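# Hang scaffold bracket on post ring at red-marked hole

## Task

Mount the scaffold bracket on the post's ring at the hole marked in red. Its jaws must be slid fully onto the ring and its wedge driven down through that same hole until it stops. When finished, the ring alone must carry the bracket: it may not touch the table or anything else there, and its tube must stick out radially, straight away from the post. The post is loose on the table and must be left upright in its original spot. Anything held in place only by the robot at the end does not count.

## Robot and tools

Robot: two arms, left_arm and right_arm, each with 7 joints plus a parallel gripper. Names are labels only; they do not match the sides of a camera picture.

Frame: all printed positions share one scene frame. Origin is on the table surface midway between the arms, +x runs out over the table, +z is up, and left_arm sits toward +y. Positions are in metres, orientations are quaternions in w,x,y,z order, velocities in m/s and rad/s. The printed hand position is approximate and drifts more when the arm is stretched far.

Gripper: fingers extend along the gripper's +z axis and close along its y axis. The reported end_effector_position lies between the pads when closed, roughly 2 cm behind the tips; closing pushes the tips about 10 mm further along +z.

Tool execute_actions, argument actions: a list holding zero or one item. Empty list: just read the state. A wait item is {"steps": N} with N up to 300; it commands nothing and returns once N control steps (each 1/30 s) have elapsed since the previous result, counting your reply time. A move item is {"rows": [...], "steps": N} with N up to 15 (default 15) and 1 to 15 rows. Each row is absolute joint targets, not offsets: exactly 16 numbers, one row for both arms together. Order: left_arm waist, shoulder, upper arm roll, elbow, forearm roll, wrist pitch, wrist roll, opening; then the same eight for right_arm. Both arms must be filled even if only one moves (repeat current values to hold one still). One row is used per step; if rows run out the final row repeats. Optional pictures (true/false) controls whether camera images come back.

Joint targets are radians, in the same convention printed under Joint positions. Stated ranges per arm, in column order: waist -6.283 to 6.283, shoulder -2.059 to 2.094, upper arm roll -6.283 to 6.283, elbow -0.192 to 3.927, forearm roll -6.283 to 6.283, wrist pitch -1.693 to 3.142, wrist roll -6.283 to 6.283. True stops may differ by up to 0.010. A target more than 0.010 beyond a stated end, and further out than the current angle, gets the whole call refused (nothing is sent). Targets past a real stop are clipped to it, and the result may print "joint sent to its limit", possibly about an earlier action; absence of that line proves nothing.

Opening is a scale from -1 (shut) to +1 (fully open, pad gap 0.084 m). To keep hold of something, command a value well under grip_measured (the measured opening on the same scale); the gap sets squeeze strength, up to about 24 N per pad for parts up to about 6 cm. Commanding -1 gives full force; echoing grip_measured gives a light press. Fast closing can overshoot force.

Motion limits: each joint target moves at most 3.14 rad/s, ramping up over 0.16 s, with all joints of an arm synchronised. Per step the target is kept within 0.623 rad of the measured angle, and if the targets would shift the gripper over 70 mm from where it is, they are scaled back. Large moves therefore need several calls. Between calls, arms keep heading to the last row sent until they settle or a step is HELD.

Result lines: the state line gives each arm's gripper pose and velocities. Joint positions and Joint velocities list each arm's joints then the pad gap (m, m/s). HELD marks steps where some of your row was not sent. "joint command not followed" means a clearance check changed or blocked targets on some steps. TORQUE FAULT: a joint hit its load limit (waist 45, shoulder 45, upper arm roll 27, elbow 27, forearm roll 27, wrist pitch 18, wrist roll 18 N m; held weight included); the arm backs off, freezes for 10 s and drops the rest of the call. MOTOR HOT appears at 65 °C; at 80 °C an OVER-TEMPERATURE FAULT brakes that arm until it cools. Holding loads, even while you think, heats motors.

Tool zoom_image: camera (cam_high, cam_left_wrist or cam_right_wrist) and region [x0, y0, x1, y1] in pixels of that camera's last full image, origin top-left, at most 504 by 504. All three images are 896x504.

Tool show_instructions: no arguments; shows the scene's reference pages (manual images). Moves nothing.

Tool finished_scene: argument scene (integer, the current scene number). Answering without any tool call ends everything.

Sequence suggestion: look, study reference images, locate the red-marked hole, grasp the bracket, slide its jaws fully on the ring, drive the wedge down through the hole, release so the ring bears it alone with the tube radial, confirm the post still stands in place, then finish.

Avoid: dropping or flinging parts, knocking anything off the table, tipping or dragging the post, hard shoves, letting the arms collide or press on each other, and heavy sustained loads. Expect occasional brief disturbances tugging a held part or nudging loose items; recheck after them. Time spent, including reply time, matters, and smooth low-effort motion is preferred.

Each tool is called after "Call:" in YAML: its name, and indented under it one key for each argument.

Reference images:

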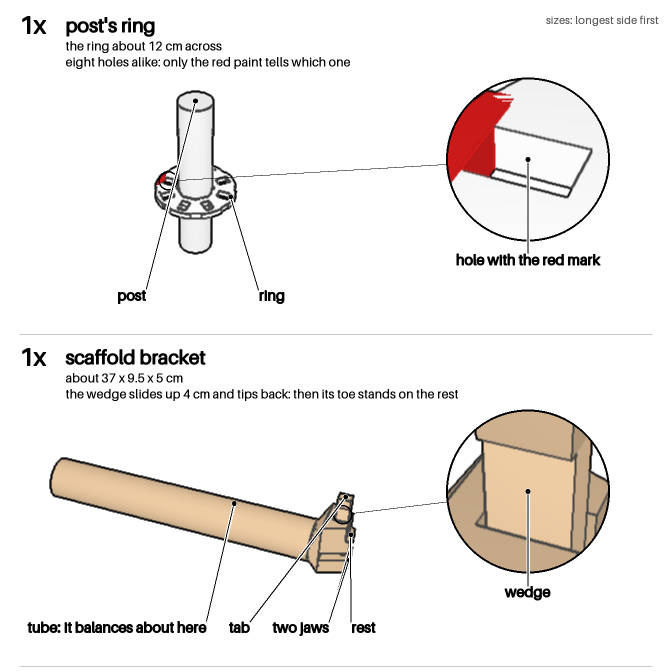

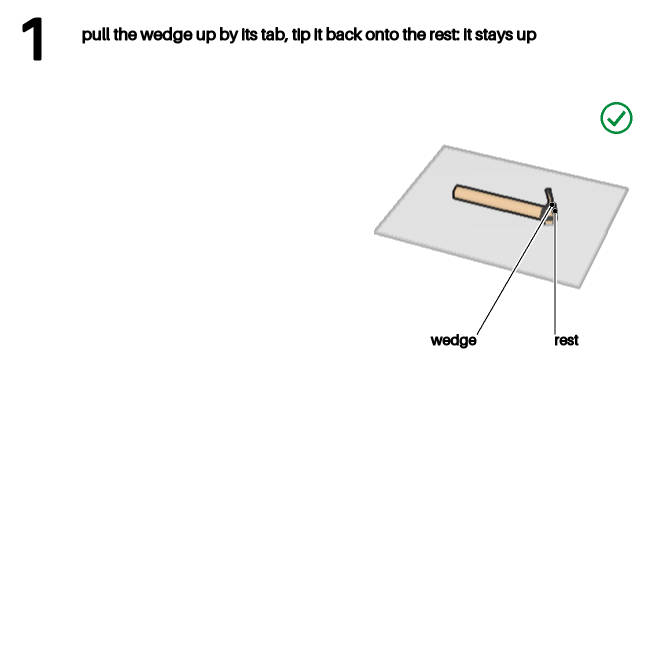

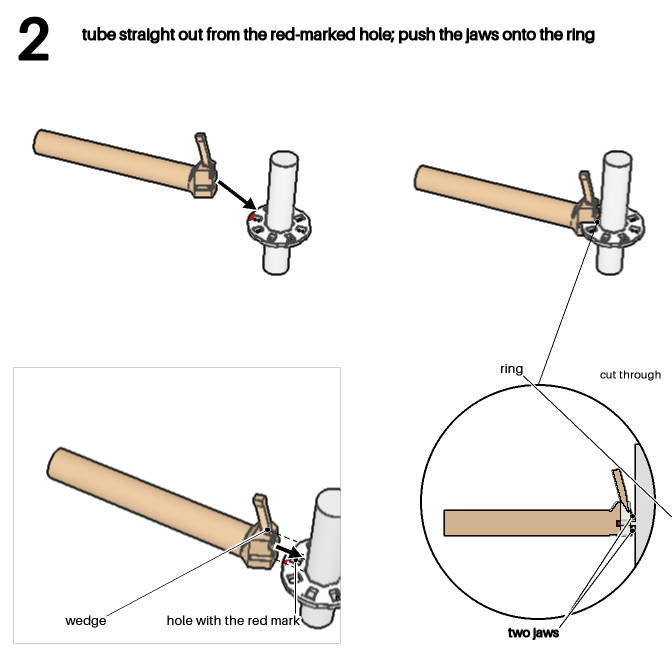

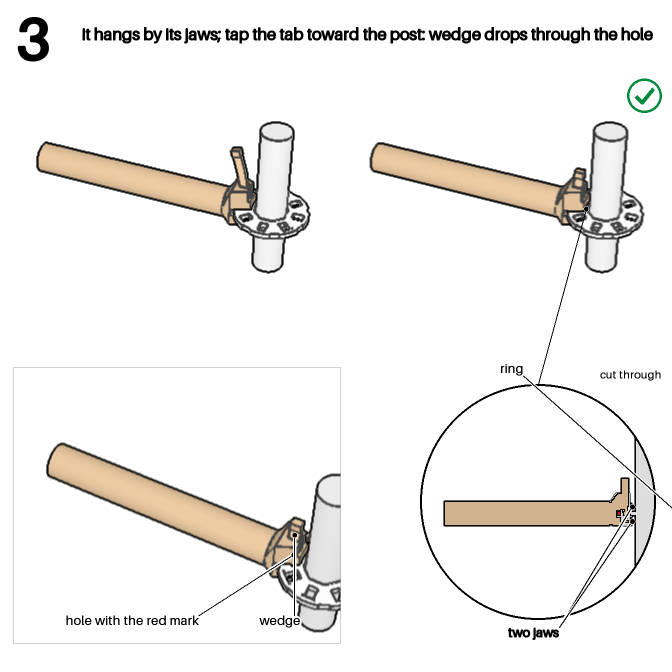

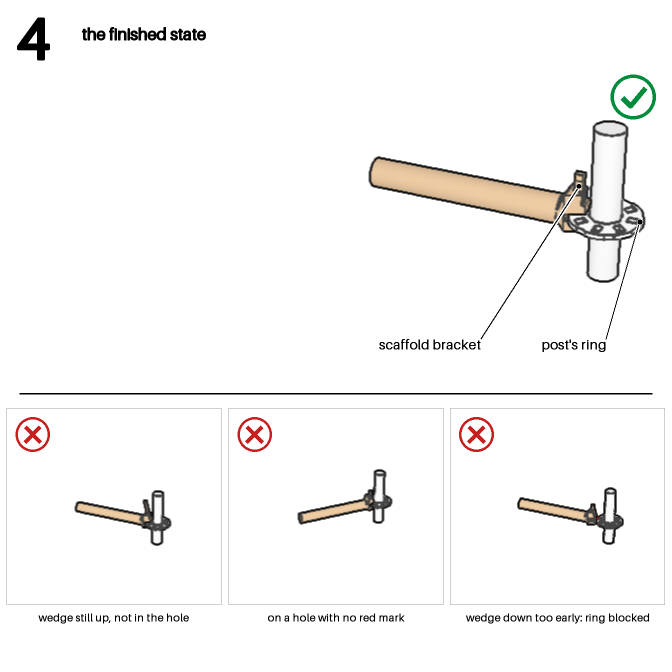

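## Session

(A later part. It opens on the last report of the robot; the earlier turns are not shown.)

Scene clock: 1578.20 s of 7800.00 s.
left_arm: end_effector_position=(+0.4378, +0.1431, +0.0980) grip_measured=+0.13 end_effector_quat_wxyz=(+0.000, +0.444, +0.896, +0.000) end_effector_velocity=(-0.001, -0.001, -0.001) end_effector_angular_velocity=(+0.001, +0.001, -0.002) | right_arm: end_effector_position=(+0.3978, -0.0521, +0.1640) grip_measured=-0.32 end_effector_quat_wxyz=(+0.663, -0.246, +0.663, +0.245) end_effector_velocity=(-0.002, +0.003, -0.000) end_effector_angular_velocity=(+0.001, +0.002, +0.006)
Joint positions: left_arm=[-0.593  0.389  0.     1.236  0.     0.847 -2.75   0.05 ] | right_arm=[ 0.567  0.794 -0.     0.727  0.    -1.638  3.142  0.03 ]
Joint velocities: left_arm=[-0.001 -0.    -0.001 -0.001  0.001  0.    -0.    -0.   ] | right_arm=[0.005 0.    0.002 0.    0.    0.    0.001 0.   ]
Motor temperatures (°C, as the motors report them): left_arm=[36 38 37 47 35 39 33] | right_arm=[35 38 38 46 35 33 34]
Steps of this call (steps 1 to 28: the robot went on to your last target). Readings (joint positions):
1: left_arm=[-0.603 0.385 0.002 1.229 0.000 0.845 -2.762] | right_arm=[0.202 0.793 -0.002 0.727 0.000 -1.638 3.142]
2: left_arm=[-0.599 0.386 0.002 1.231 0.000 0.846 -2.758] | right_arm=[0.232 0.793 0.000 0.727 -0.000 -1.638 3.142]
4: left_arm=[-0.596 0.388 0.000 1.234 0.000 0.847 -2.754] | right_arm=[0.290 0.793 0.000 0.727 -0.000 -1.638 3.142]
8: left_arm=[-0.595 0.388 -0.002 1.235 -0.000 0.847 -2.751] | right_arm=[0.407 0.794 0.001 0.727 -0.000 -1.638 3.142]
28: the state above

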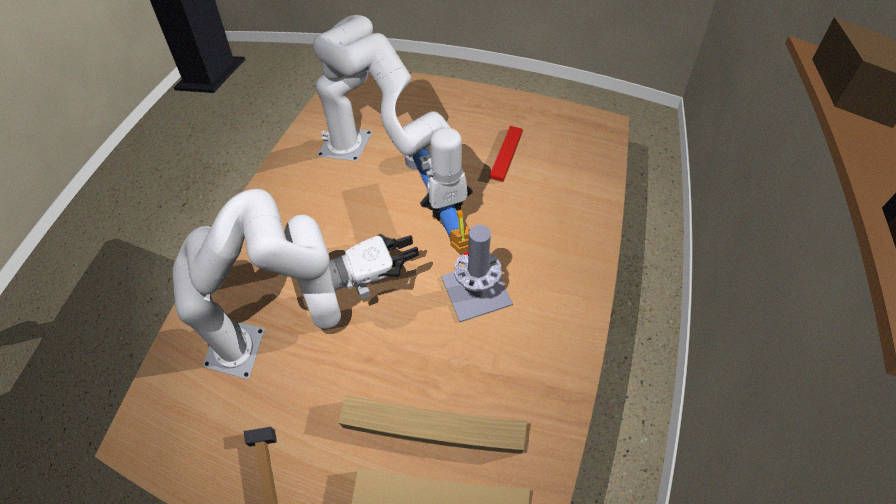

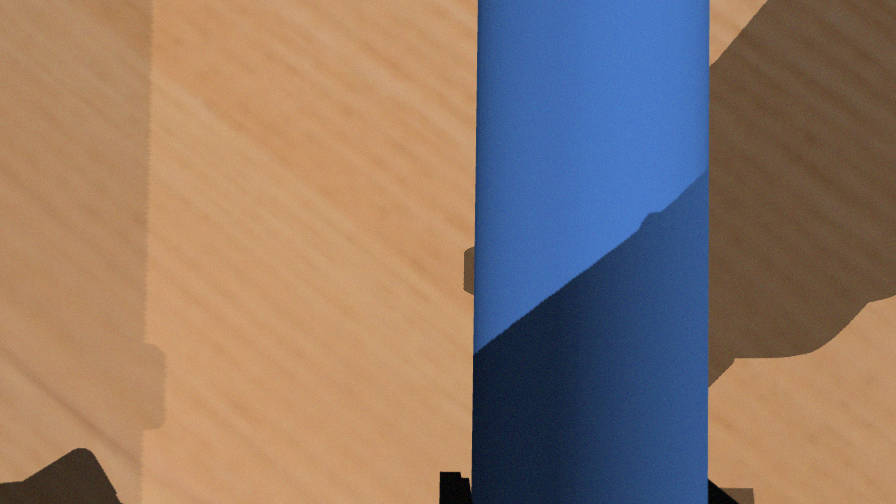

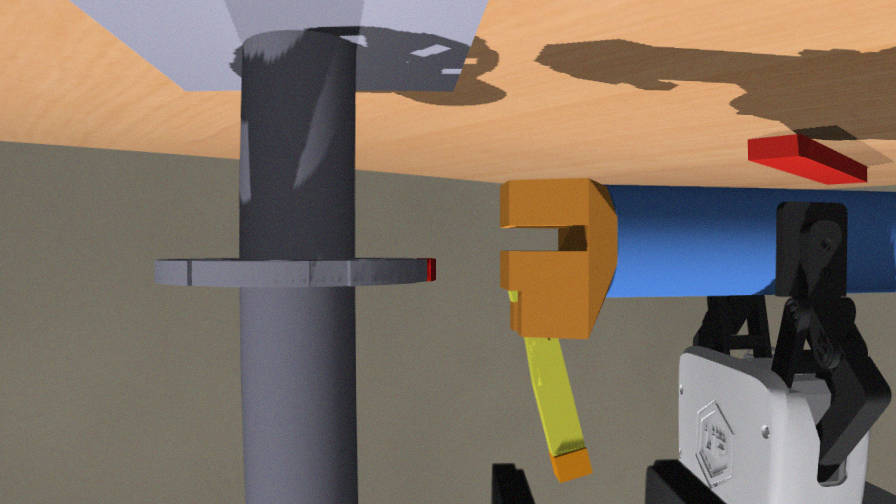

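Call:
execute_actions:
  actions:
    - {"rows": [ [-0.5927,0.3893,0,1.2371,0,0.8478,-2.7503,-1,0.568,0.7773,0,0.7266,0,-1.6213,3.1416,-0.3], [-0.5931,0.3904,0,1.2403,0,0.8499,-2.7507,-1,0.568,0.7773,0,0.7266,0,-1.6213,3.1416,-0.3], [-0.5938,0.3920,0,1.2451,0,0.8531,-2.7514,-1,0.568,0.7773,0,0.7266,0,-1.6213,3.1416,-0.3], [-0.5947,0.3942,0,1.2513,0,0.8572,-2.7523,-1,0.568,0.7773,0,0.7266,0,-1.6213,3.1416,-0.3], [-0.5957,0.3967,0,1.2587,0,0.8620,-2.7533,-1,0.568,0.7773,0,0.7266,0,-1.6213,3.1416,-0.3], [-0.5968,0.3995,0,1.2668,0,0.8673,-2.7544,-1,0.568,0.7773,0,0.7266,0,-1.6213,3.1416,-0.3], [-0.5980,0.4025,0,1.2754,0,0.8729,-2.7556,-1,0.568,0.7773,0,0.7266,0,-1.6213,3.1416,-0.3], [-0.5993,0.4055,0,1.2841,0,0.8787,-2.7569,-1,0.568,0.7773,0,0.7266,0,-1.6213,3.1416,-0.3], [-0.6005,0.4085,0,1.2927,0,0.8843,-2.7581,-1,0.568,0.7773,0,0.7266,0,-1.6213,3.1416,-0.3], [-0.6016,0.4113,0,1.3008,0,0.8896,-2.7592,-1,0.568,0.7773,0,0.7266,0,-1.6213,3.1416,-0.3], [-0.6026,0.4138,0,1.3082,0,0.8944,-2.7602,-1,0.568,0.7773,0,0.7266,0,-1.6213,3.1416,-0.3], [-0.6035,0.4160,0,1.3144,0,0.8985,-2.7611,-1,0.568,0.7773,0,0.7266,0,-1.6213,3.1416,-0.3], [-0.6042,0.4176,0,1.3192,0,0.9017,-2.7618,-1,0.568,0.7773,0,0.7266,0,-1.6213,3.1416,-0.3], [-0.6046,0.4187,0,1.3224,0,0.9038,-2.7622,-1,0.568,0.7773,0,0.7266,0,-1.6213,3.1416,-0.3], [-0.6048,0.4191,0,1.3235,0,0.9045,-2.7624,-1,0.568,0.7773,0,0.7266,0,-1.6213,3.1416,-0.3]], "steps": 15}
  pictures: false

Call:
execute_actions:
  actions:
    - {"steps": 15}

Call:
zoom_image:
  camera: "cam_right_wrist"
  region: [380, 190, 600, 330]

Call:
zoom_image:
  camera: "cam_high"
  region: [430, 190, 530, 300]

Scene clock: 1629.97 s of 7800.00 s.
left_arm: end_effector_position=(+0.4473, +0.1303, +0.1095) grip_measured=+0.13 end_effector_quat_wxyz=(+0.001, +0.444, +0.896, -0.000) end_effector_velocity=(+0.017, -0.026, +0.023) end_effector_angular_velocity=(-0.001, -0.002, -0.005) | right_arm: end_effector_position=(+0.3997, -0.0498, +0.1689) grip_measured=-0.32 end_effector_quat_wxyz=(+0.663, -0.246, +0.663, +0.246) end_effector_velocity=(-0.001, +0.001, +0.001) end_effector_angular_velocity=(+0.001, -0.000, +0.003)
Joint positions: left_arm=[-0.603  0.414 -0.     1.311 -0.     0.896 -2.761  0.05 ] | right_arm=[ 0.568  0.777  0.     0.727 -0.    -1.621  3.142  0.03 ]
Joint velocities: left_arm=[-0.023  0.051 -0.002  0.149  0.001  0.096 -0.02   0.   ] | right_arm=[ 0.002 -0.001 -0.     0.    -0.001  0.001  0.001 -0.   ]
Motor temperatures (°C, as the motors report them): left_arm=[36 39 37 48 35 39 33] | right_arm=[35 38 38 45 35 33 34]
Steps of this call (steps 1 to 30: the robot went on to your last target; steps 31 to 90: nothing new was sent; then 48.27 s passed at rest; steps 91 to 105: all 15 steps of this action). Readings (joint positions):
91: left_arm=[-0.593 0.389 0.000 1.236 0.000 0.847 -2.750] | right_arm=[0.568 0.794 0.000 0.727 0.000 -1.638 3.142]
92: left_arm=[-0.593 0.389 0.000 1.236 0.000 0.847 -2.750] | right_arm=[0.568 0.791 0.000 0.726 -0.000 -1.634 3.142]
94: left_arm=[-0.593 0.390 0.000 1.239 0.000 0.850 -2.751] | right_arm=[0.568 0.783 0.000 0.727 -0.000 -1.627 3.142]
98: left_arm=[-0.596 0.397 0.000 1.260 0.000 0.863 -2.754] | right_arm=[0.568 0.778 -0.000 0.727 0.000 -1.623 3.142]
105: the state above

Scene clock: 1630.47 s of 7800.00 s.
left_arm: end_effector_position=(+0.4486, +0.1288, +0.1110) grip_measured=+0.13 end_effector_quat_wxyz=(-0.000, +0.444, +0.896, -0.000) end_effector_velocity=(+0.000, -0.001, +0.000) end_effector_angular_velocity=(-0.001, -0.000, +0.000) | right_arm: end_effector_position=(+0.3997, -0.0498, +0.1690) grip_measured=-0.32 end_effector_quat_wxyz=(+0.663, -0.246, +0.663, +0.246) end_effector_velocity=(-0.000, +0.000, -0.000) end_effector_angular_velocity=(-0.000, +0.001, +0.000)
Joint positions: left_arm=[-0.605  0.419 -0.     1.323 -0.     0.904 -2.762  0.05 ] | right_arm=[ 0.568  0.777  0.     0.727  0.    -1.621  3.142  0.03 ]
Joint velocities: left_arm=[-0.001  0.     0.     0.001 -0.001  0.    -0.     0.   ] | right_arm=[ 0.  0.  0. -0.  0.  0. -0. -0.]
Motor temperatures (°C, as the motors report them): left_arm=[36 39 37 48 35 39 33] | right_arm=[35 38 38 45 35 33 34]
Steps of this call (steps 1 to 15: the robot went on to your last target). Readings (joint positions):
1: left_arm=[-0.604 0.416 -0.000 1.316 -0.000 0.898 -2.761] | right_arm=[0.568 0.777 0.000 0.727 -0.000 -1.621 3.142]
2: left_arm=[-0.604 0.417 -0.000 1.318 -0.000 0.900 -2.762] | right_arm=[0.568 0.777 0.000 0.727 0.000 -1.621 3.142]
4: left_arm=[-0.605 0.418 -0.000 1.321 -0.000 0.903 -2.762] | right_arm=[0.568 0.777 0.000 0.727 0.000 -1.621 3.142]
8: left_arm=[-0.605 0.419 0.000 1.322 0.000 0.904 -2.762] | right_arm=[0.568 0.777 0.000 0.727 -0.000 -1.621 3.142]
15: the state above

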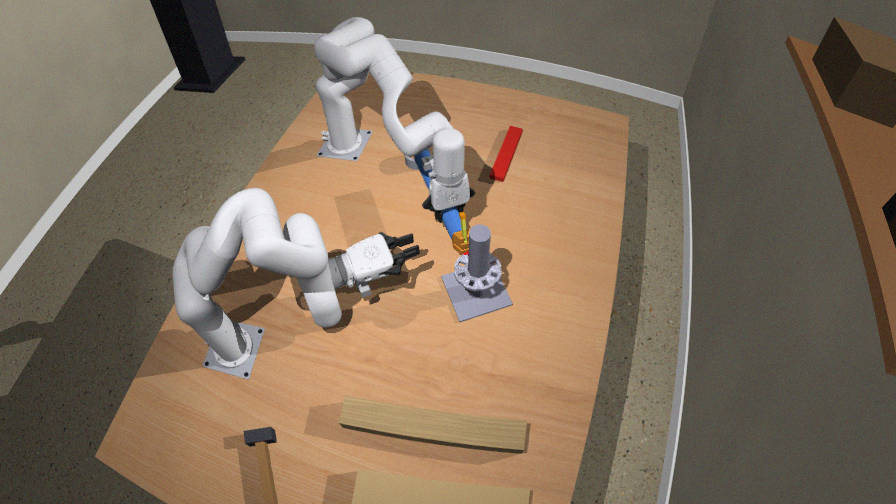

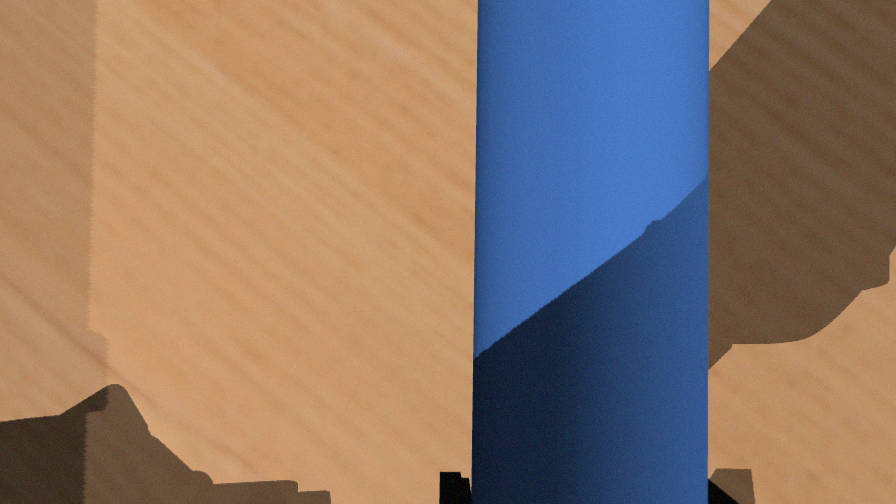

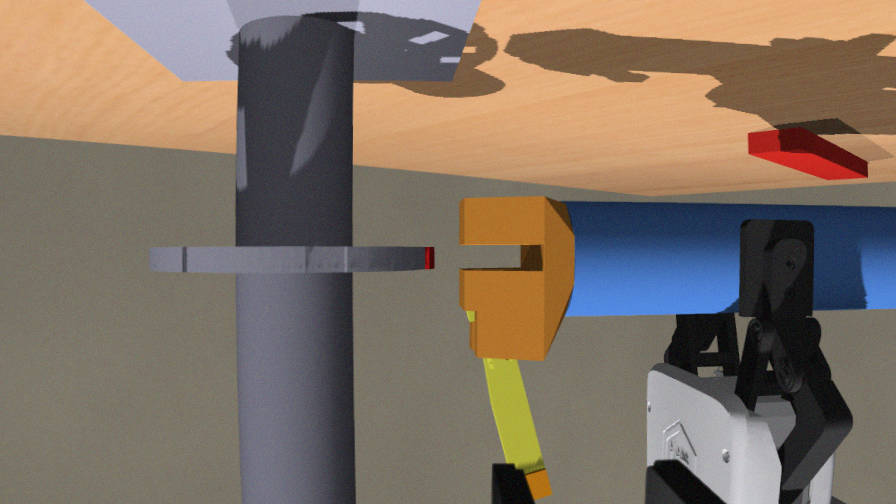

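Region (380, 190, 600, 330) of cam_right_wrist's 896x504 image, scaled by 2.291, with more detail than that image has; it fills the top 321 rows of this view, and the rest is white.

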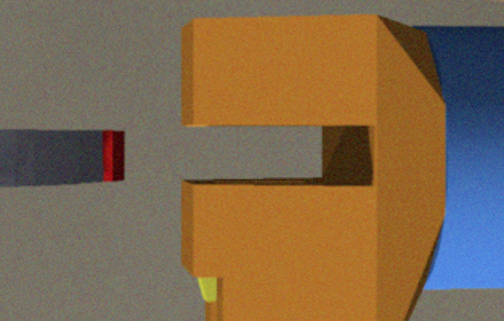

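Region (430, 190, 530, 300) of cam_high's 896x504 image, scaled by 4.582, with more detail than that image has; it fills the left 458 columns of this view, and the rest is white.

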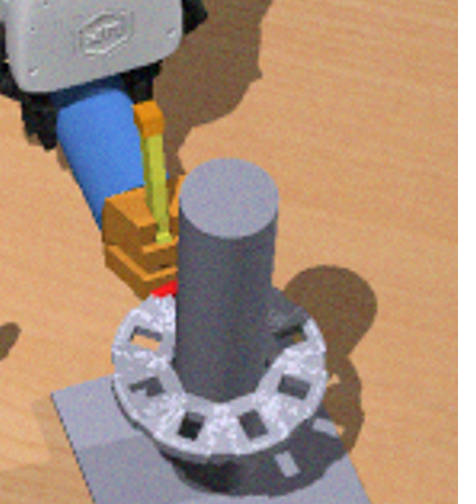

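Call:
execute_actions:
  actions:
    - {"rows": [ [-0.6048,0.4185,0,1.3243,0,0.9058,-2.7624,-1,0.568,0.7773,0,0.7266,0,-1.6213,3.1416,-0.3], [-0.6050,0.4191,0,1.3253,0,0.9061,-2.7626,-1,0.568,0.7773,0,0.7266,0,-1.6213,3.1416,-0.3], [-0.6052,0.4201,0,1.3268,0,0.9067,-2.7628,-1,0.568,0.7773,0,0.7266,0,-1.6213,3.1416,-0.3], [-0.6055,0.4214,0,1.3288,0,0.9074,-2.7631,-1,0.568,0.7773,0,0.7266,0,-1.6213,3.1416,-0.3], [-0.6058,0.4230,0,1.3313,0,0.9083,-2.7634,-1,0.568,0.7773,0,0.7266,0,-1.6213,3.1416,-0.3], [-0.6063,0.4250,0,1.3343,0,0.9093,-2.7639,-1,0.568,0.7773,0,0.7266,0,-1.6213,3.1416,-0.3], [-0.6067,0.4271,0,1.3377,0,0.9105,-2.7643,-1,0.568,0.7773,0,0.7266,0,-1.6213,3.1416,-0.3], [-0.6073,0.4295,0,1.3414,0,0.9118,-2.7649,-1,0.568,0.7773,0,0.7266,0,-1.6213,3.1416,-0.3], [-0.6078,0.4321,0,1.3454,0,0.9133,-2.7654,-1,0.568,0.7773,0,0.7266,0,-1.6213,3.1416,-0.3], [-0.6084,0.4349,0,1.3497,0,0.9148,-2.7660,-1,0.568,0.7773,0,0.7266,0,-1.6213,3.1416,-0.3], [-0.6091,0.4378,0,1.3542,0,0.9164,-2.7667,-1,0.568,0.7773,0,0.7266,0,-1.6213,3.1416,-0.3], [-0.6097,0.4409,0,1.3588,0,0.9180,-2.7673,-1,0.568,0.7773,0,0.7266,0,-1.6213,3.1416,-0.3], [-0.6100,0.4420,0,1.3606,0,0.9187,-2.7676,-1,0.568,0.7773,0,0.7266,0,-1.6213,3.1416,-0.3]], "steps": 15}
  pictures: false

Call:
execute_actions:
  actions:
    - {"steps": 12}

Call:
zoom_image:
  camera: "cam_right_wrist"
  region: [380, 210, 540, 310]

Scene clock: 1664.13 s of 7800.00 s.
left_arm: end_effector_position=(+0.4531, +0.1229, +0.1116) grip_measured=+0.13 end_effector_quat_wxyz=(+0.000, +0.444, +0.896, -0.000) end_effector_velocity=(+0.008, -0.013, +0.001) end_effector_angular_velocity=(-0.003, -0.001, -0.003) | right_arm: end_effector_position=(+0.3997, -0.0498, +0.1690) grip_measured=-0.32 end_effector_quat_wxyz=(+0.663, -0.246, +0.663, +0.246) end_effector_velocity=(+0.000, -0.000, +0.001) end_effector_angular_velocity=(+0.001, -0.000, -0.002)
Joint positions: left_arm=[-0.609  0.439 -0.     1.356 -0.     0.917 -2.767  0.05 ] | right_arm=[ 0.568  0.777 -0.     0.727  0.    -1.621  3.142  0.03 ]
Joint velocities: left_arm=[-0.009  0.038 -0.003  0.061 -0.001  0.02  -0.009 -0.   ] | right_arm=[ 0.001 -0.001 -0.001  0.     0.003  0.     0.001 -0.   ]
Motor temperatures (°C, as the motors report them): left_arm=[36 39 37 49 35 39 33] | right_arm=[35 38 38 44 35 33 34]
Steps of this call (steps 1 to 15: the robot went on to your last target; steps 16 to 90: nothing new was sent; then 30.17 s passed at rest; steps 91 to 105: all 15 steps of this action). Readings (joint positions):
91: left_arm=[-0.605 0.419 -0.000 1.324 0.000 0.905 -2.762] | right_arm=[0.568 0.777 -0.000 0.727 -0.000 -1.621 3.142]
92: left_arm=[-0.605 0.419 0.000 1.324 -0.000 0.905 -2.762] | right_arm=[0.568 0.777 -0.000 0.727 0.000 -1.621 3.142]
94: left_arm=[-0.605 0.419 0.000 1.325 0.000 0.906 -2.763] | right_arm=[0.568 0.777 0.000 0.727 0.000 -1.621 3.142]
98: left_arm=[-0.606 0.424 0.000 1.332 0.000 0.909 -2.764] | right_arm=[0.568 0.777 -0.000 0.727 0.000 -1.621 3.142]
105: the state above

Scene clock: 1664.53 s of 7800.00 s.
left_arm: end_effector_position=(+0.4537, +0.1223, +0.1116) grip_measured=+0.13 end_effector_quat_wxyz=(-0.000, +0.444, +0.896, +0.000) end_effector_velocity=(+0.000, -0.001, +0.000) end_effector_angular_velocity=(-0.002, -0.000, -0.001) | right_arm: end_effector_position=(+0.3997, -0.0498, +0.1690) grip_measured=-0.32 end_effector_quat_wxyz=(+0.663, -0.246, +0.663, +0.246) end_effector_velocity=(-0.000, +0.000, +0.000) end_effector_angular_velocity=(+0.000, -0.000, +0.000)
Joint positions: left_arm=[-0.61   0.442  0.     1.36   0.     0.919 -2.768  0.05 ] | right_arm=[ 0.568  0.777 -0.     0.727  0.    -1.621  3.142  0.03 ]
Joint velocities: left_arm=[ 0.     0.    -0.001  0.001 -0.001 -0.     0.    -0.   ] | right_arm=[ 0. -0. -0. -0. -0. -0. -0.  0.]
Motor temperatures (°C, as the motors report them): left_arm=[36 39 37 49 35 39 33] | right_arm=[35 38 38 44 35 33 34]
Steps of this call (steps 1 to 12: the robot went on to your last target). Readings (joint positions):
1: left_arm=[-0.610 0.440 -0.000 1.358 -0.000 0.917 -2.767] | right_arm=[0.568 0.777 0.000 0.727 -0.000 -1.621 3.142]
2: left_arm=[-0.610 0.441 -0.000 1.359 -0.000 0.918 -2.767] | right_arm=[0.568 0.777 -0.000 0.727 -0.000 -1.621 3.142]
4: left_arm=[-0.610 0.441 -0.000 1.360 -0.000 0.918 -2.767] | right_arm=[0.568 0.777 -0.000 0.727 -0.000 -1.621 3.142]
8: left_arm=[-0.610 0.442 0.000 1.360 0.000 0.919 -2.768] | right_arm=[0.568 0.777 -0.000 0.727 -0.000 -1.621 3.142]
12: the state above

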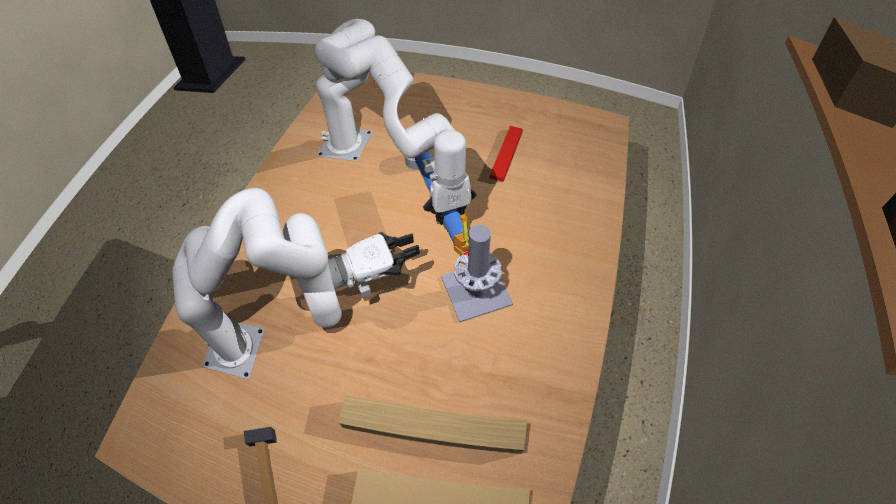

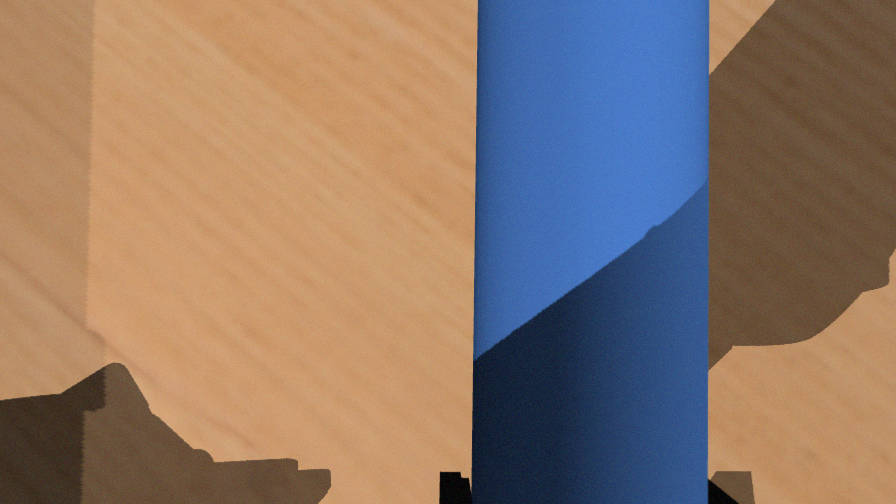

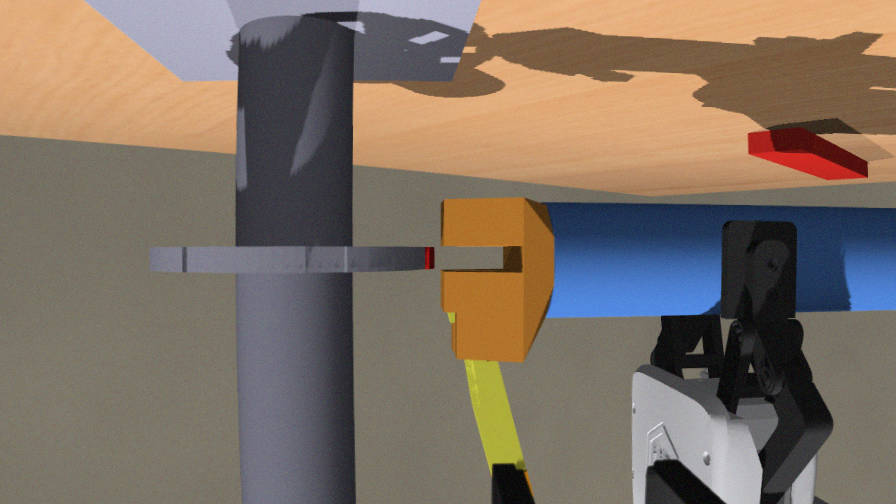

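Region (380, 210, 540, 310) of cam_right_wrist's 896x504 image, scaled by 3.150, with more detail than that image has; it fills the top 315 rows of this view, and the rest is white.

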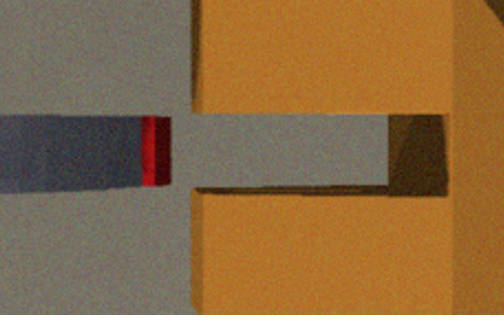

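Call:
execute_actions:
  actions:
    - {"rows": [ [-0.6102,0.4428,0,1.3618,0,0.9191,-2.7678,-1,0.568,0.7773,0,0.7266,0,-1.6213,3.1416,-0.3], [-0.6105,0.4444,0,1.3643,0,0.9200,-2.7681,-1,0.568,0.7773,0,0.7266,0,-1.6213,3.1416,-0.3], [-0.6110,0.4464,0,1.3675,0,0.9211,-2.7686,-1,0.568,0.7773,0,0.7266,0,-1.6213,3.1416,-0.3], [-0.6115,0.4489,0,1.3712,0,0.9224,-2.7691,-1,0.568,0.7773,0,0.7266,0,-1.6213,3.1416,-0.3], [-0.6121,0.4517,0,1.3756,0,0.9240,-2.7697,-1,0.568,0.7773,0,0.7266,0,-1.6213,3.1416,-0.3], [-0.6127,0.4545,0,1.3799,0,0.9255,-2.7703,-1,0.568,0.7773,0,0.7266,0,-1.6213,3.1416,-0.3], [-0.6134,0.4578,0,1.3849,0,0.9273,-2.7710,-1,0.568,0.7773,0,0.7266,0,-1.6213,3.1416,-0.3], [-0.6141,0.4608,0,1.3896,0,0.9289,-2.7717,-1,0.568,0.7773,0,0.7266,0,-1.6213,3.1416,-0.3], [-0.6148,0.4638,0,1.3943,0,0.9306,-2.7724,-1,0.568,0.7773,0,0.7266,0,-1.6213,3.1416,-0.3], [-0.6155,0.4670,0,1.3993,0,0.9323,-2.7731,-1,0.568,0.7773,0,0.7266,0,-1.6213,3.1416,-0.3], [-0.6161,0.4701,0,1.4040,0,0.9340,-2.7737,-1,0.568,0.7773,0,0.7266,0,-1.6213,3.1416,-0.3], [-0.6168,0.4731,0,1.4086,0,0.9356,-2.7744,-1,0.568,0.7773,0,0.7266,0,-1.6213,3.1416,-0.3], [-0.6175,0.4763,0,1.4136,0,0.9374,-2.7751,-1,0.568,0.7773,0,0.7266,0,-1.6213,3.1416,-0.3], [-0.6181,0.4794,0,1.4183,0,0.9391,-2.7757,-1,0.568,0.7773,0,0.7266,0,-1.6213,3.1416,-0.3], [-0.6188,0.4824,0,1.4230,0,0.9407,-2.7764,-1,0.568,0.7773,0,0.7266,0,-1.6213,3.1416,-0.3]], "steps": 15}
  pictures: false

Call:
execute_actions:
  actions:
    - {"rows": [ [-0.6195,0.4858,0,1.4284,0,0.9427,-2.7771,-1,0.568,0.7773,0,0.7266,0,-1.6213,3.1416,-0.3], [-0.6202,0.4892,0,1.4337,0,0.9446,-2.7778,-1,0.568,0.7773,0,0.7266,0,-1.6213,3.1416,-0.3], [-0.6209,0.4928,0,1.4395,0,0.9467,-2.7785,-1,0.568,0.7773,0,0.7266,0,-1.6213,3.1416,-0.3], [-0.6215,0.4962,0,1.4448,0,0.9487,-2.7791,-1,0.568,0.7773,0,0.7266,0,-1.6213,3.1416,-0.3], [-0.6222,0.4996,0,1.4502,0,0.9507,-2.7798,-1,0.568,0.7773,0,0.7266,0,-1.6213,3.1416,-0.3], [-0.6229,0.5032,0,1.4559,0,0.9528,-2.7805,-1,0.568,0.7773,0,0.7266,0,-1.6213,3.1416,-0.3], [-0.6236,0.5066,0,1.4613,0,0.9547,-2.7812,-1,0.568,0.7773,0,0.7266,0,-1.6213,3.1416,-0.3], [-0.6243,0.5100,0,1.4667,0,0.9567,-2.7819,-1,0.568,0.7773,0,0.7266,0,-1.6213,3.1416,-0.3], [-0.6250,0.5137,0,1.4724,0,0.9588,-2.7826,-1,0.568,0.7773,0,0.7266,0,-1.6213,3.1416,-0.3], [-0.6256,0.5168,0,1.4774,0,0.9606,-2.7832,-1,0.568,0.7773,0,0.7266,0,-1.6213,3.1416,-0.3], [-0.6263,0.5200,0,1.4824,0,0.9624,-2.7839,-1,0.568,0.7773,0,0.7266,0,-1.6213,3.1416,-0.3], [-0.6268,0.5227,0,1.4867,0,0.9640,-2.7844,-1,0.568,0.7773,0,0.7266,0,-1.6213,3.1416,-0.3], [-0.6273,0.5250,0,1.4903,0,0.9653,-2.7849,-1,0.568,0.7773,0,0.7266,0,-1.6213,3.1416,-0.3], [-0.6276,0.5268,0,1.4932,0,0.9664,-2.7852,-1,0.568,0.7773,0,0.7266,0,-1.6213,3.1416,-0.3], [-0.6278,0.5277,0,1.4946,0,0.9669,-2.7854,-1,0.568,0.7773,0,0.7266,0,-1.6213,3.1416,-0.3]], "steps": 15}
  pictures: false

Call:
execute_actions:
  actions:
    - {"steps": 10}

Call:
zoom_image:
  camera: "cam_right_wrist"
  region: [330, 190, 510, 330]

Scene clock: 1707.00 s of 7800.00 s.
left_arm: end_effector_position=(+0.4600, +0.1138, +0.1115) grip_measured=+0.13 end_effector_quat_wxyz=(-0.000, +0.444, +0.896, -0.000) end_effector_velocity=(+0.018, -0.024, -0.001) end_effector_angular_velocity=(+0.001, +0.001, +0.000) | right_arm: end_effector_position=(+0.3997, -0.0498, +0.1690) grip_measured=-0.32 end_effector_quat_wxyz=(+0.663, -0.246, +0.663, +0.246) end_effector_velocity=(+0.000, -0.000, -0.000) end_effector_angular_velocity=(-0.001, -0.000, +0.000)
Joint positions: left_arm=[-0.617  0.473 -0.     1.408 -0.     0.935 -2.774  0.05 ] | right_arm=[ 0.568  0.777  0.     0.727  0.    -1.621  3.142  0.03 ]
Joint velocities: left_arm=[-0.019  0.092  0.     0.14   0.     0.05  -0.019  0.   ] | right_arm=[-0.001  0.     0.001 -0.    -0.001  0.    -0.002  0.   ]
Motor temperatures (°C, as the motors report them): left_arm=[36 39 37 49 35 39 33] | right_arm=[35 38 38 44 35 33 34]
Steps of this call (steps 1 to 15: the robot went on to your last target; steps 16 to 90: nothing new was sent; then 38.97 s passed at rest; steps 91 to 105: all 15 steps of this action). Readings (joint positions):
91: left_arm=[-0.610 0.442 0.000 1.361 -0.000 0.919 -2.768] | right_arm=[0.568 0.777 0.000 0.727 0.000 -1.621 3.142]
92: left_arm=[-0.610 0.442 0.000 1.361 0.000 0.919 -2.768] | right_arm=[0.568 0.777 -0.000 0.727 0.000 -1.621 3.142]
94: left_arm=[-0.610 0.444 0.000 1.364 0.000 0.920 -2.768] | right_arm=[0.568 0.777 -0.000 0.727 0.000 -1.621 3.142]
98: left_arm=[-0.612 0.452 0.000 1.376 0.000 0.924 -2.770] | right_arm=[0.568 0.777 0.000 0.727 -0.000 -1.621 3.142]
105: the state above

Scene clock: 1707.50 s of 7800.00 s.
left_arm: end_effector_position=(+0.4698, +0.1009, +0.1115) grip_measured=+0.13 end_effector_quat_wxyz=(+0.000, +0.444, +0.896, -0.000) end_effector_velocity=(+0.013, -0.019, -0.001) end_effector_angular_velocity=(-0.001, +0.001, +0.000) | right_arm: end_effector_position=(+0.3997, -0.0498, +0.1690) grip_measured=-0.32 end_effector_quat_wxyz=(+0.663, -0.246, +0.663, +0.246) end_effector_velocity=(-0.000, +0.000, -0.000) end_effector_angular_velocity=(-0.001, -0.001, -0.000)
Joint positions: left_arm=[-0.627  0.521 -0.     1.485 -0.     0.963 -2.784  0.05 ] | right_arm=[ 0.568  0.777 -0.     0.727  0.    -1.621  3.142  0.03 ]
Joint velocities: left_arm=[-0.013  0.07  -0.002  0.11   0.     0.04  -0.015 -0.   ] | right_arm=[ 0.    -0.     0.001 -0.     0.001  0.    -0.002 -0.   ]
Motor temperatures (°C, as the motors report them): left_arm=[36 39 37 49 35 39 33] | right_arm=[35 38 38 44 35 33 34]
Steps of this call (steps 1 to 15: all 15 steps of this action). Readings (joint positions):
1: left_arm=[-0.617 0.476 -0.000 1.413 -0.000 0.937 -2.775] | right_arm=[0.568 0.777 -0.000 0.727 0.000 -1.621 3.142]
2: left_arm=[-0.618 0.479 -0.000 1.418 -0.000 0.939 -2.776] | right_arm=[0.568 0.777 0.000 0.727 0.000 -1.621 3.142]
4: left_arm=[-0.619 0.486 0.000 1.428 0.000 0.943 -2.777] | right_arm=[0.568 0.777 0.000 0.727 0.000 -1.621 3.142]
8: left_arm=[-0.622 0.499 -0.000 1.449 -0.000 0.950 -2.780] | right_arm=[0.568 0.777 -0.000 0.727 -0.000 -1.621 3.142]
15: the state above

Scene clock: 1707.83 s of 7800.00 s.
left_arm: end_effector_position=(+0.4711, +0.0996, +0.1115) grip_measured=+0.13 end_effector_quat_wxyz=(-0.000, +0.444, +0.896, +0.000) end_effector_velocity=(+0.001, -0.000, +0.001) end_effector_angular_velocity=(-0.001, -0.001, +0.001) | right_arm: end_effector_position=(+0.3997, -0.0498, +0.1690) grip_measured=-0.32 end_effector_quat_wxyz=(+0.663, -0.246, +0.663, +0.246) end_effector_velocity=(-0.000, +0.000, -0.000) end_effector_angular_velocity=(-0.000, +0.000, +0.001)
Joint positions: left_arm=[-0.628  0.527  0.     1.494  0.     0.967 -2.785  0.05 ] | right_arm=[ 0.568  0.777  0.     0.727  0.    -1.621  3.142  0.03 ]
Joint velocities: left_arm=[ 0.001  0.001 -0.     0.003  0.     0.001 -0.001  0.   ] | right_arm=[ 0.001 -0.     0.    -0.    -0.     0.    -0.    -0.   ]
Motor temperatures (°C, as the motors report them): left_arm=[36 39 37 49 35 39 33] | right_arm=[35 38 38 44 35 33 34]
Steps of this call (steps 1 to 10: the robot went on to your last target). Readings (joint positions):
1: left_arm=[-0.627 0.524 -0.000 1.488 -0.000 0.964 -2.785] | right_arm=[0.568 0.777 -0.000 0.727 0.000 -1.621 3.142]
2: left_arm=[-0.627 0.525 -0.000 1.490 -0.000 0.965 -2.785] | right_arm=[0.568 0.777 -0.000 0.727 -0.000 -1.621 3.142]
4: left_arm=[-0.628 0.526 -0.000 1.492 -0.000 0.966 -2.785] | right_arm=[0.568 0.777 -0.000 0.727 0.000 -1.621 3.142]
8: left_arm=[-0.628 0.527 0.000 1.494 0.000 0.967 -2.785] | right_arm=[0.568 0.777 -0.000 0.727 -0.000 -1.621 3.142]
10: the state above

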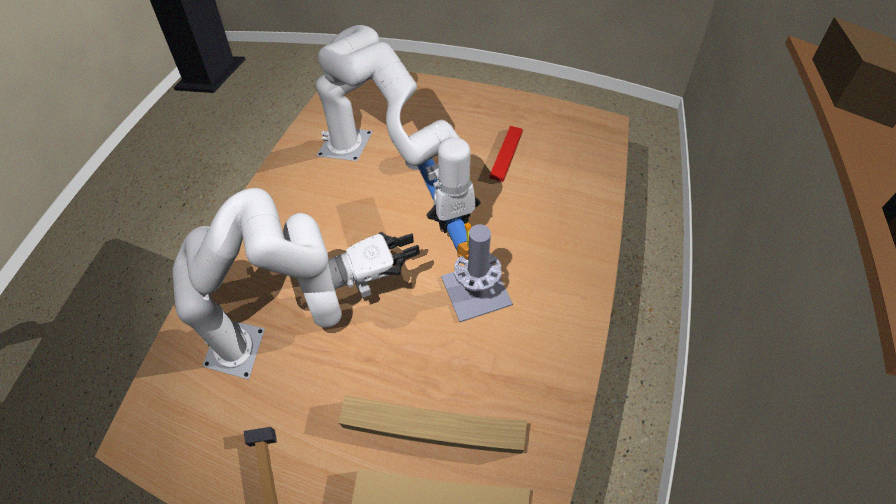

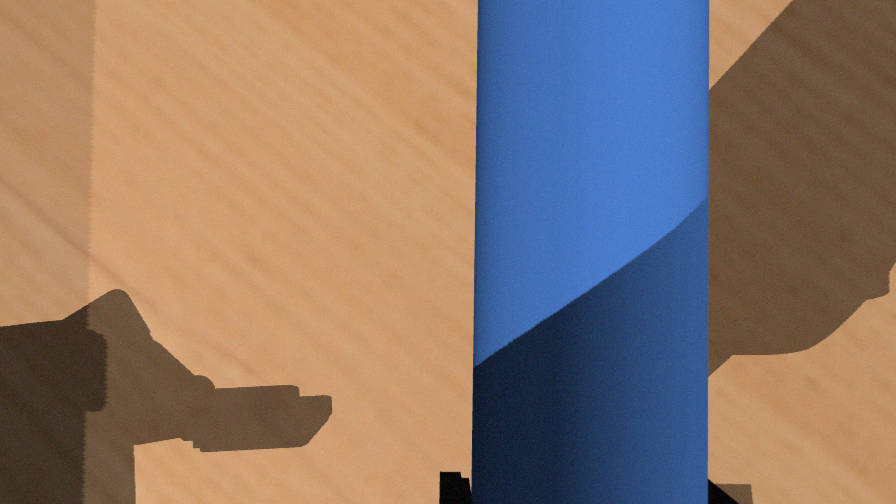

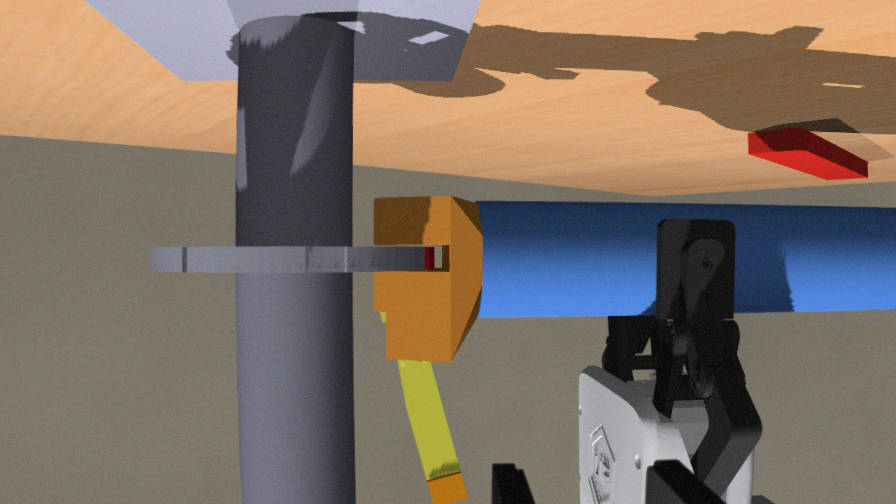

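Region (330, 190, 510, 330) of cam_right_wrist's 896x504 image, scaled by 2.800, with more detail than that image has.

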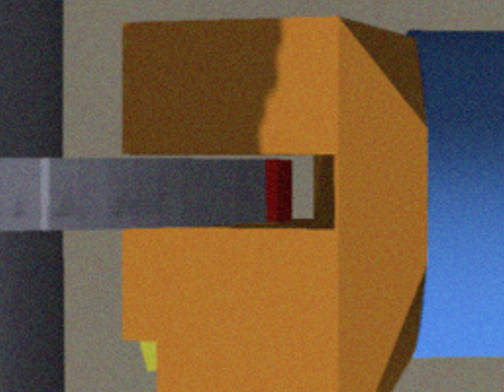

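Call:
execute_actions:
  actions:
    - {"rows": [ [-0.6280,0.5288,0,1.4963,0,0.9675,-2.7856,-1,0.2,0.3,0,0.86,0,-1.0,2.55,-0.3], [-0.6283,0.5304,0,1.4989,0,0.9685,-2.7859,-1,0.2,0.3,0,0.86,0,-1.0,2.55,-0.3], [-0.6286,0.5321,0,1.5016,0,0.9695,-2.7862,-1,0.2,0.3,0,0.86,0,-1.0,2.55,-0.3], [-0.6290,0.5337,0,1.5042,0,0.9705,-2.7866,-1,0.2,0.3,0,0.86,0,-1.0,2.55,-0.3], [-0.6293,0.5353,0,1.5068,0,0.9715,-2.7869,-1,0.2,0.3,0,0.86,0,-1.0,2.55,-0.3], [-0.6296,0.5370,0,1.5094,0,0.9724,-2.7872,-1,0.2,0.3,0,0.86,0,-1.0,2.55,-0.3], [-0.6298,0.5381,0,1.5111,0,0.9730,-2.7874,-1,0.2,0.3,0,0.86,0,-1.0,2.55,-0.3], [-0.6299,0.5386,0,1.5120,0,0.9734,-2.7875,-1,0.2,0.3,0,0.86,0,-1.0,2.55,-0.3]], "steps": 15}
  pictures: false

Call:
execute_actions:
  actions:
    - {"rows": [ [-0.6299,0.5386,0,1.5120,0,0.9734,-2.7875,-1,0.2,0.3,0,0.86,0,-1.0,2.0,-0.3]], "steps": 6}
  pictures: false

Call:
execute_actions:
  actions:
    - {"rows": [ [-0.6299,0.5386,0,1.5120,0,0.9734,-2.7875,-1,0.2,0.0,0,1.5,0,1.5,0,-0.3]], "steps": 15}
  pictures: false

Call:
execute_actions:
  actions:
    - {"steps": 40}
  pictures: false

Scene clock: 1800.23 s of 7800.00 s.
left_arm: end_effector_position=(+0.4731, +0.0966, +0.1115) grip_measured=+0.13 end_effector_quat_wxyz=(-0.000, +0.444, +0.896, +0.000) end_effector_velocity=(+0.001, +0.002, -0.000) end_effector_angular_velocity=(+0.002, +0.000, +0.004) | right_arm: end_effector_position=(+0.5291, -0.1273, +0.2804) grip_measured=-0.32 end_effector_quat_wxyz=(+0.704, -0.292, +0.646, +0.036) end_effector_velocity=(+0.246, -0.253, +0.292) end_effector_angular_velocity=(-0.783, -0.388, -0.540)
Joint positions: left_arm=[-0.63   0.538 -0.     1.512  0.     0.973 -2.787  0.05 ] | right_arm=[ 0.335  0.475 -0.001  0.812  0.    -1.229  2.768  0.03 ]
Joint velocities: left_arm=[ 0.001  0.002  0.003  0.003  0.001  0.002 -0.001  0.   ] | right_arm=[-0.546 -0.708  0.001  0.195 -0.     0.917 -0.875 -0.   ]
Motor temperatures (°C, as the motors report them): left_arm=[36 40 37 50 35 39 33] | right_arm=[35 38 38 44 35 33 34]
Steps of this call (steps 1 to 15: the robot went on to your last target; steps 16 to 90: nothing new was sent; then 88.90 s passed at rest; steps 91 to 105: all 15 steps of this action). Readings (joint positions):
91: left_arm=[-0.628 0.528 0.000 1.495 -0.000 0.967 -2.785] | right_arm=[0.568 0.777 0.000 0.727 -0.000 -1.621 3.141]
92: left_arm=[-0.628 0.528 0.000 1.495 0.000 0.967 -2.785] | right_arm=[0.566 0.775 0.001 0.727 -0.000 -1.616 3.137]
94: left_arm=[-0.628 0.530 0.000 1.498 0.000 0.968 -2.786] | right_arm=[0.544 0.747 0.004 0.733 -0.001 -1.574 3.097]
98: left_arm=[-0.629 0.535 -0.000 1.507 -0.000 0.971 -2.787] | right_arm=[0.465 0.644 -0.000 0.765 0.000 -1.447 2.976]
105: the state above

Scene clock: 1800.43 s of 7800.00 s.
left_arm: end_effector_position=(+0.4732, +0.0966, +0.1115) grip_measured=+0.13 end_effector_quat_wxyz=(-0.000, +0.444, +0.896, +0.000) end_effector_velocity=(+0.000, +0.000, +0.000) end_effector_angular_velocity=(+0.000, -0.000, +0.000) | right_arm: end_effector_position=(+0.5630, -0.1697, +0.3267) grip_measured=-0.32 end_effector_quat_wxyz=(+0.696, -0.367, +0.608, -0.106) end_effector_velocity=(+0.111, -0.167, +0.178) end_effector_angular_velocity=(-2.410, -0.954, -0.286)
Joint positions: left_arm=[-0.63   0.539  0.     1.512  0.     0.973 -2.787  0.05 ] | right_arm=[ 0.251  0.366 -0.     0.841  0.    -1.086  2.447  0.03 ]
Joint velocities: left_arm=[-0.     0.     0.     0.001  0.     0.     0.     0.   ] | right_arm=[-0.329 -0.429  0.018  0.11  -0.004  0.58  -2.597 -0.   ]
Motor temperatures (°C, as the motors report them): left_arm=[36 40 37 50 35 39 33] | right_arm=[35 38 38 44 35 33 34]
Steps of this call (steps 1 to 6: all 6 steps of this action). Readings (joint positions):
1: left_arm=[-0.630 0.538 0.000 1.512 0.000 0.973 -2.787] | right_arm=[0.317 0.452 -0.001 0.818 0.000 -1.198 2.739]
2: left_arm=[-0.630 0.538 0.000 1.512 0.000 0.973 -2.787] | right_arm=[0.300 0.430 -0.001 0.824 0.000 -1.171 2.705]
4: left_arm=[-0.630 0.539 0.000 1.512 0.000 0.973 -2.787] | right_arm=[0.274 0.395 -0.002 0.834 0.000 -1.127 2.603]
6: the state above

Scene clock: 1800.93 s of 7800.00 s.
left_arm: end_effector_position=(+0.4732, +0.0965, +0.1115) grip_measured=+0.13 end_effector_quat_wxyz=(+0.000, +0.444, +0.896, -0.000) end_effector_velocity=(+0.000, +0.000, +0.000) end_effector_angular_velocity=(+0.000, +0.000, +0.000) | right_arm: end_effector_position=(+0.6105, -0.1743, +0.5078) grip_measured=-0.32 end_effector_quat_wxyz=(+0.652, -0.505, +0.451, -0.342) end_effector_velocity=(+0.053, -0.006, +0.405) end_effector_angular_velocity=(-1.087, -0.387, -0.133)
Joint positions: left_arm=[-0.63   0.539 -0.     1.512 -0.     0.973 -2.788  0.05 ] | right_arm=[ 0.216  0.184  0.001  1.141 -0.    -0.698  1.817  0.03 ]
Joint velocities: left_arm=[ 0.  0.  0.  0. -0.  0.  0.  0.] | right_arm=[-0.034 -0.386 -0.002  0.752  0.001  1.158 -1.157 -0.   ]
Motor temperatures (°C, as the motors report them): left_arm=[36 40 37 50 35 39 33] | right_arm=[35 38 38 44 35 33 34]
Steps of this call (steps 1 to 15: all 15 steps of this action). Readings (joint positions):
1: left_arm=[-0.630 0.539 0.000 1.512 0.000 0.973 -2.787] | right_arm=[0.240 0.352 0.000 0.845 -0.000 -1.068 2.359]
2: left_arm=[-0.630 0.539 -0.000 1.512 -0.000 0.973 -2.787] | right_arm=[0.231 0.339 -0.000 0.850 0.000 -1.049 2.274]
4: left_arm=[-0.630 0.539 -0.000 1.512 -0.000 0.973 -2.787] | right_arm=[0.225 0.318 -0.002 0.876 0.000 -1.012 2.138]
8: left_arm=[-0.630 0.539 0.000 1.512 0.000 0.973 -2.788] | right_arm=[0.224 0.272 0.001 0.969 -0.000 -0.918 2.035]
15: the state above

Scene clock: 1802.27 s of 7800.00 s.
left_arm: end_effector_position=(+0.4732, +0.0965, +0.1115) grip_measured=+0.13 end_effector_quat_wxyz=(+0.000, +0.444, +0.896, +0.000) end_effector_velocity=(+0.000, -0.000, +0.000) end_effector_angular_velocity=(-0.001, -0.000, +0.001) | right_arm: end_effector_position=(+0.4283, -0.2514, +0.3621) grip_measured=-0.32 end_effector_quat_wxyz=(-0.000, +0.986, +0.169, +0.002) end_effector_velocity=(-0.009, -0.004, -0.004) end_effector_angular_velocity=(-0.014, +0.039, +0.016)
Joint positions: left_arm=[-0.63   0.539 -0.     1.512  0.     0.973 -2.788  0.05 ] | right_arm=[ 0.2   -0.    -0.     1.5    0.     1.496  0.002  0.03 ]
Joint velocities: left_arm=[ 0.     0.    -0.     0.001 -0.    -0.    -0.001 -0.   ] | right_arm=[-0.002  0.001  0.    -0.001 -0.     0.039 -0.018 -0.   ]
Motor temperatures (°C, as the motors report them): left_arm=[36 40 37 50 35 39 33] | right_arm=[35 38 38 44 35 33 34]
Steps of this call (steps 1 to 40: the robot went on to your last target). Readings (joint positions):
1: left_arm=[-0.630 0.539 -0.000 1.512 -0.000 0.973 -2.788] | right_arm=[0.215 0.172 0.001 1.166 -0.000 -0.657 1.776]
2: left_arm=[-0.630 0.539 -0.000 1.512 -0.000 0.973 -2.787] | right_arm=[0.214 0.158 0.001 1.192 -0.000 -0.614 1.733]
4: left_arm=[-0.630 0.539 -0.000 1.512 0.000 0.973 -2.787] | right_arm=[0.212 0.131 0.001 1.245 -0.000 -0.514 1.632]
8: left_arm=[-0.630 0.539 0.000 1.512 0.000 0.973 -2.787] | right_arm=[0.206 0.070 0.000 1.364 -0.000 -0.222 1.340]
40: the state above


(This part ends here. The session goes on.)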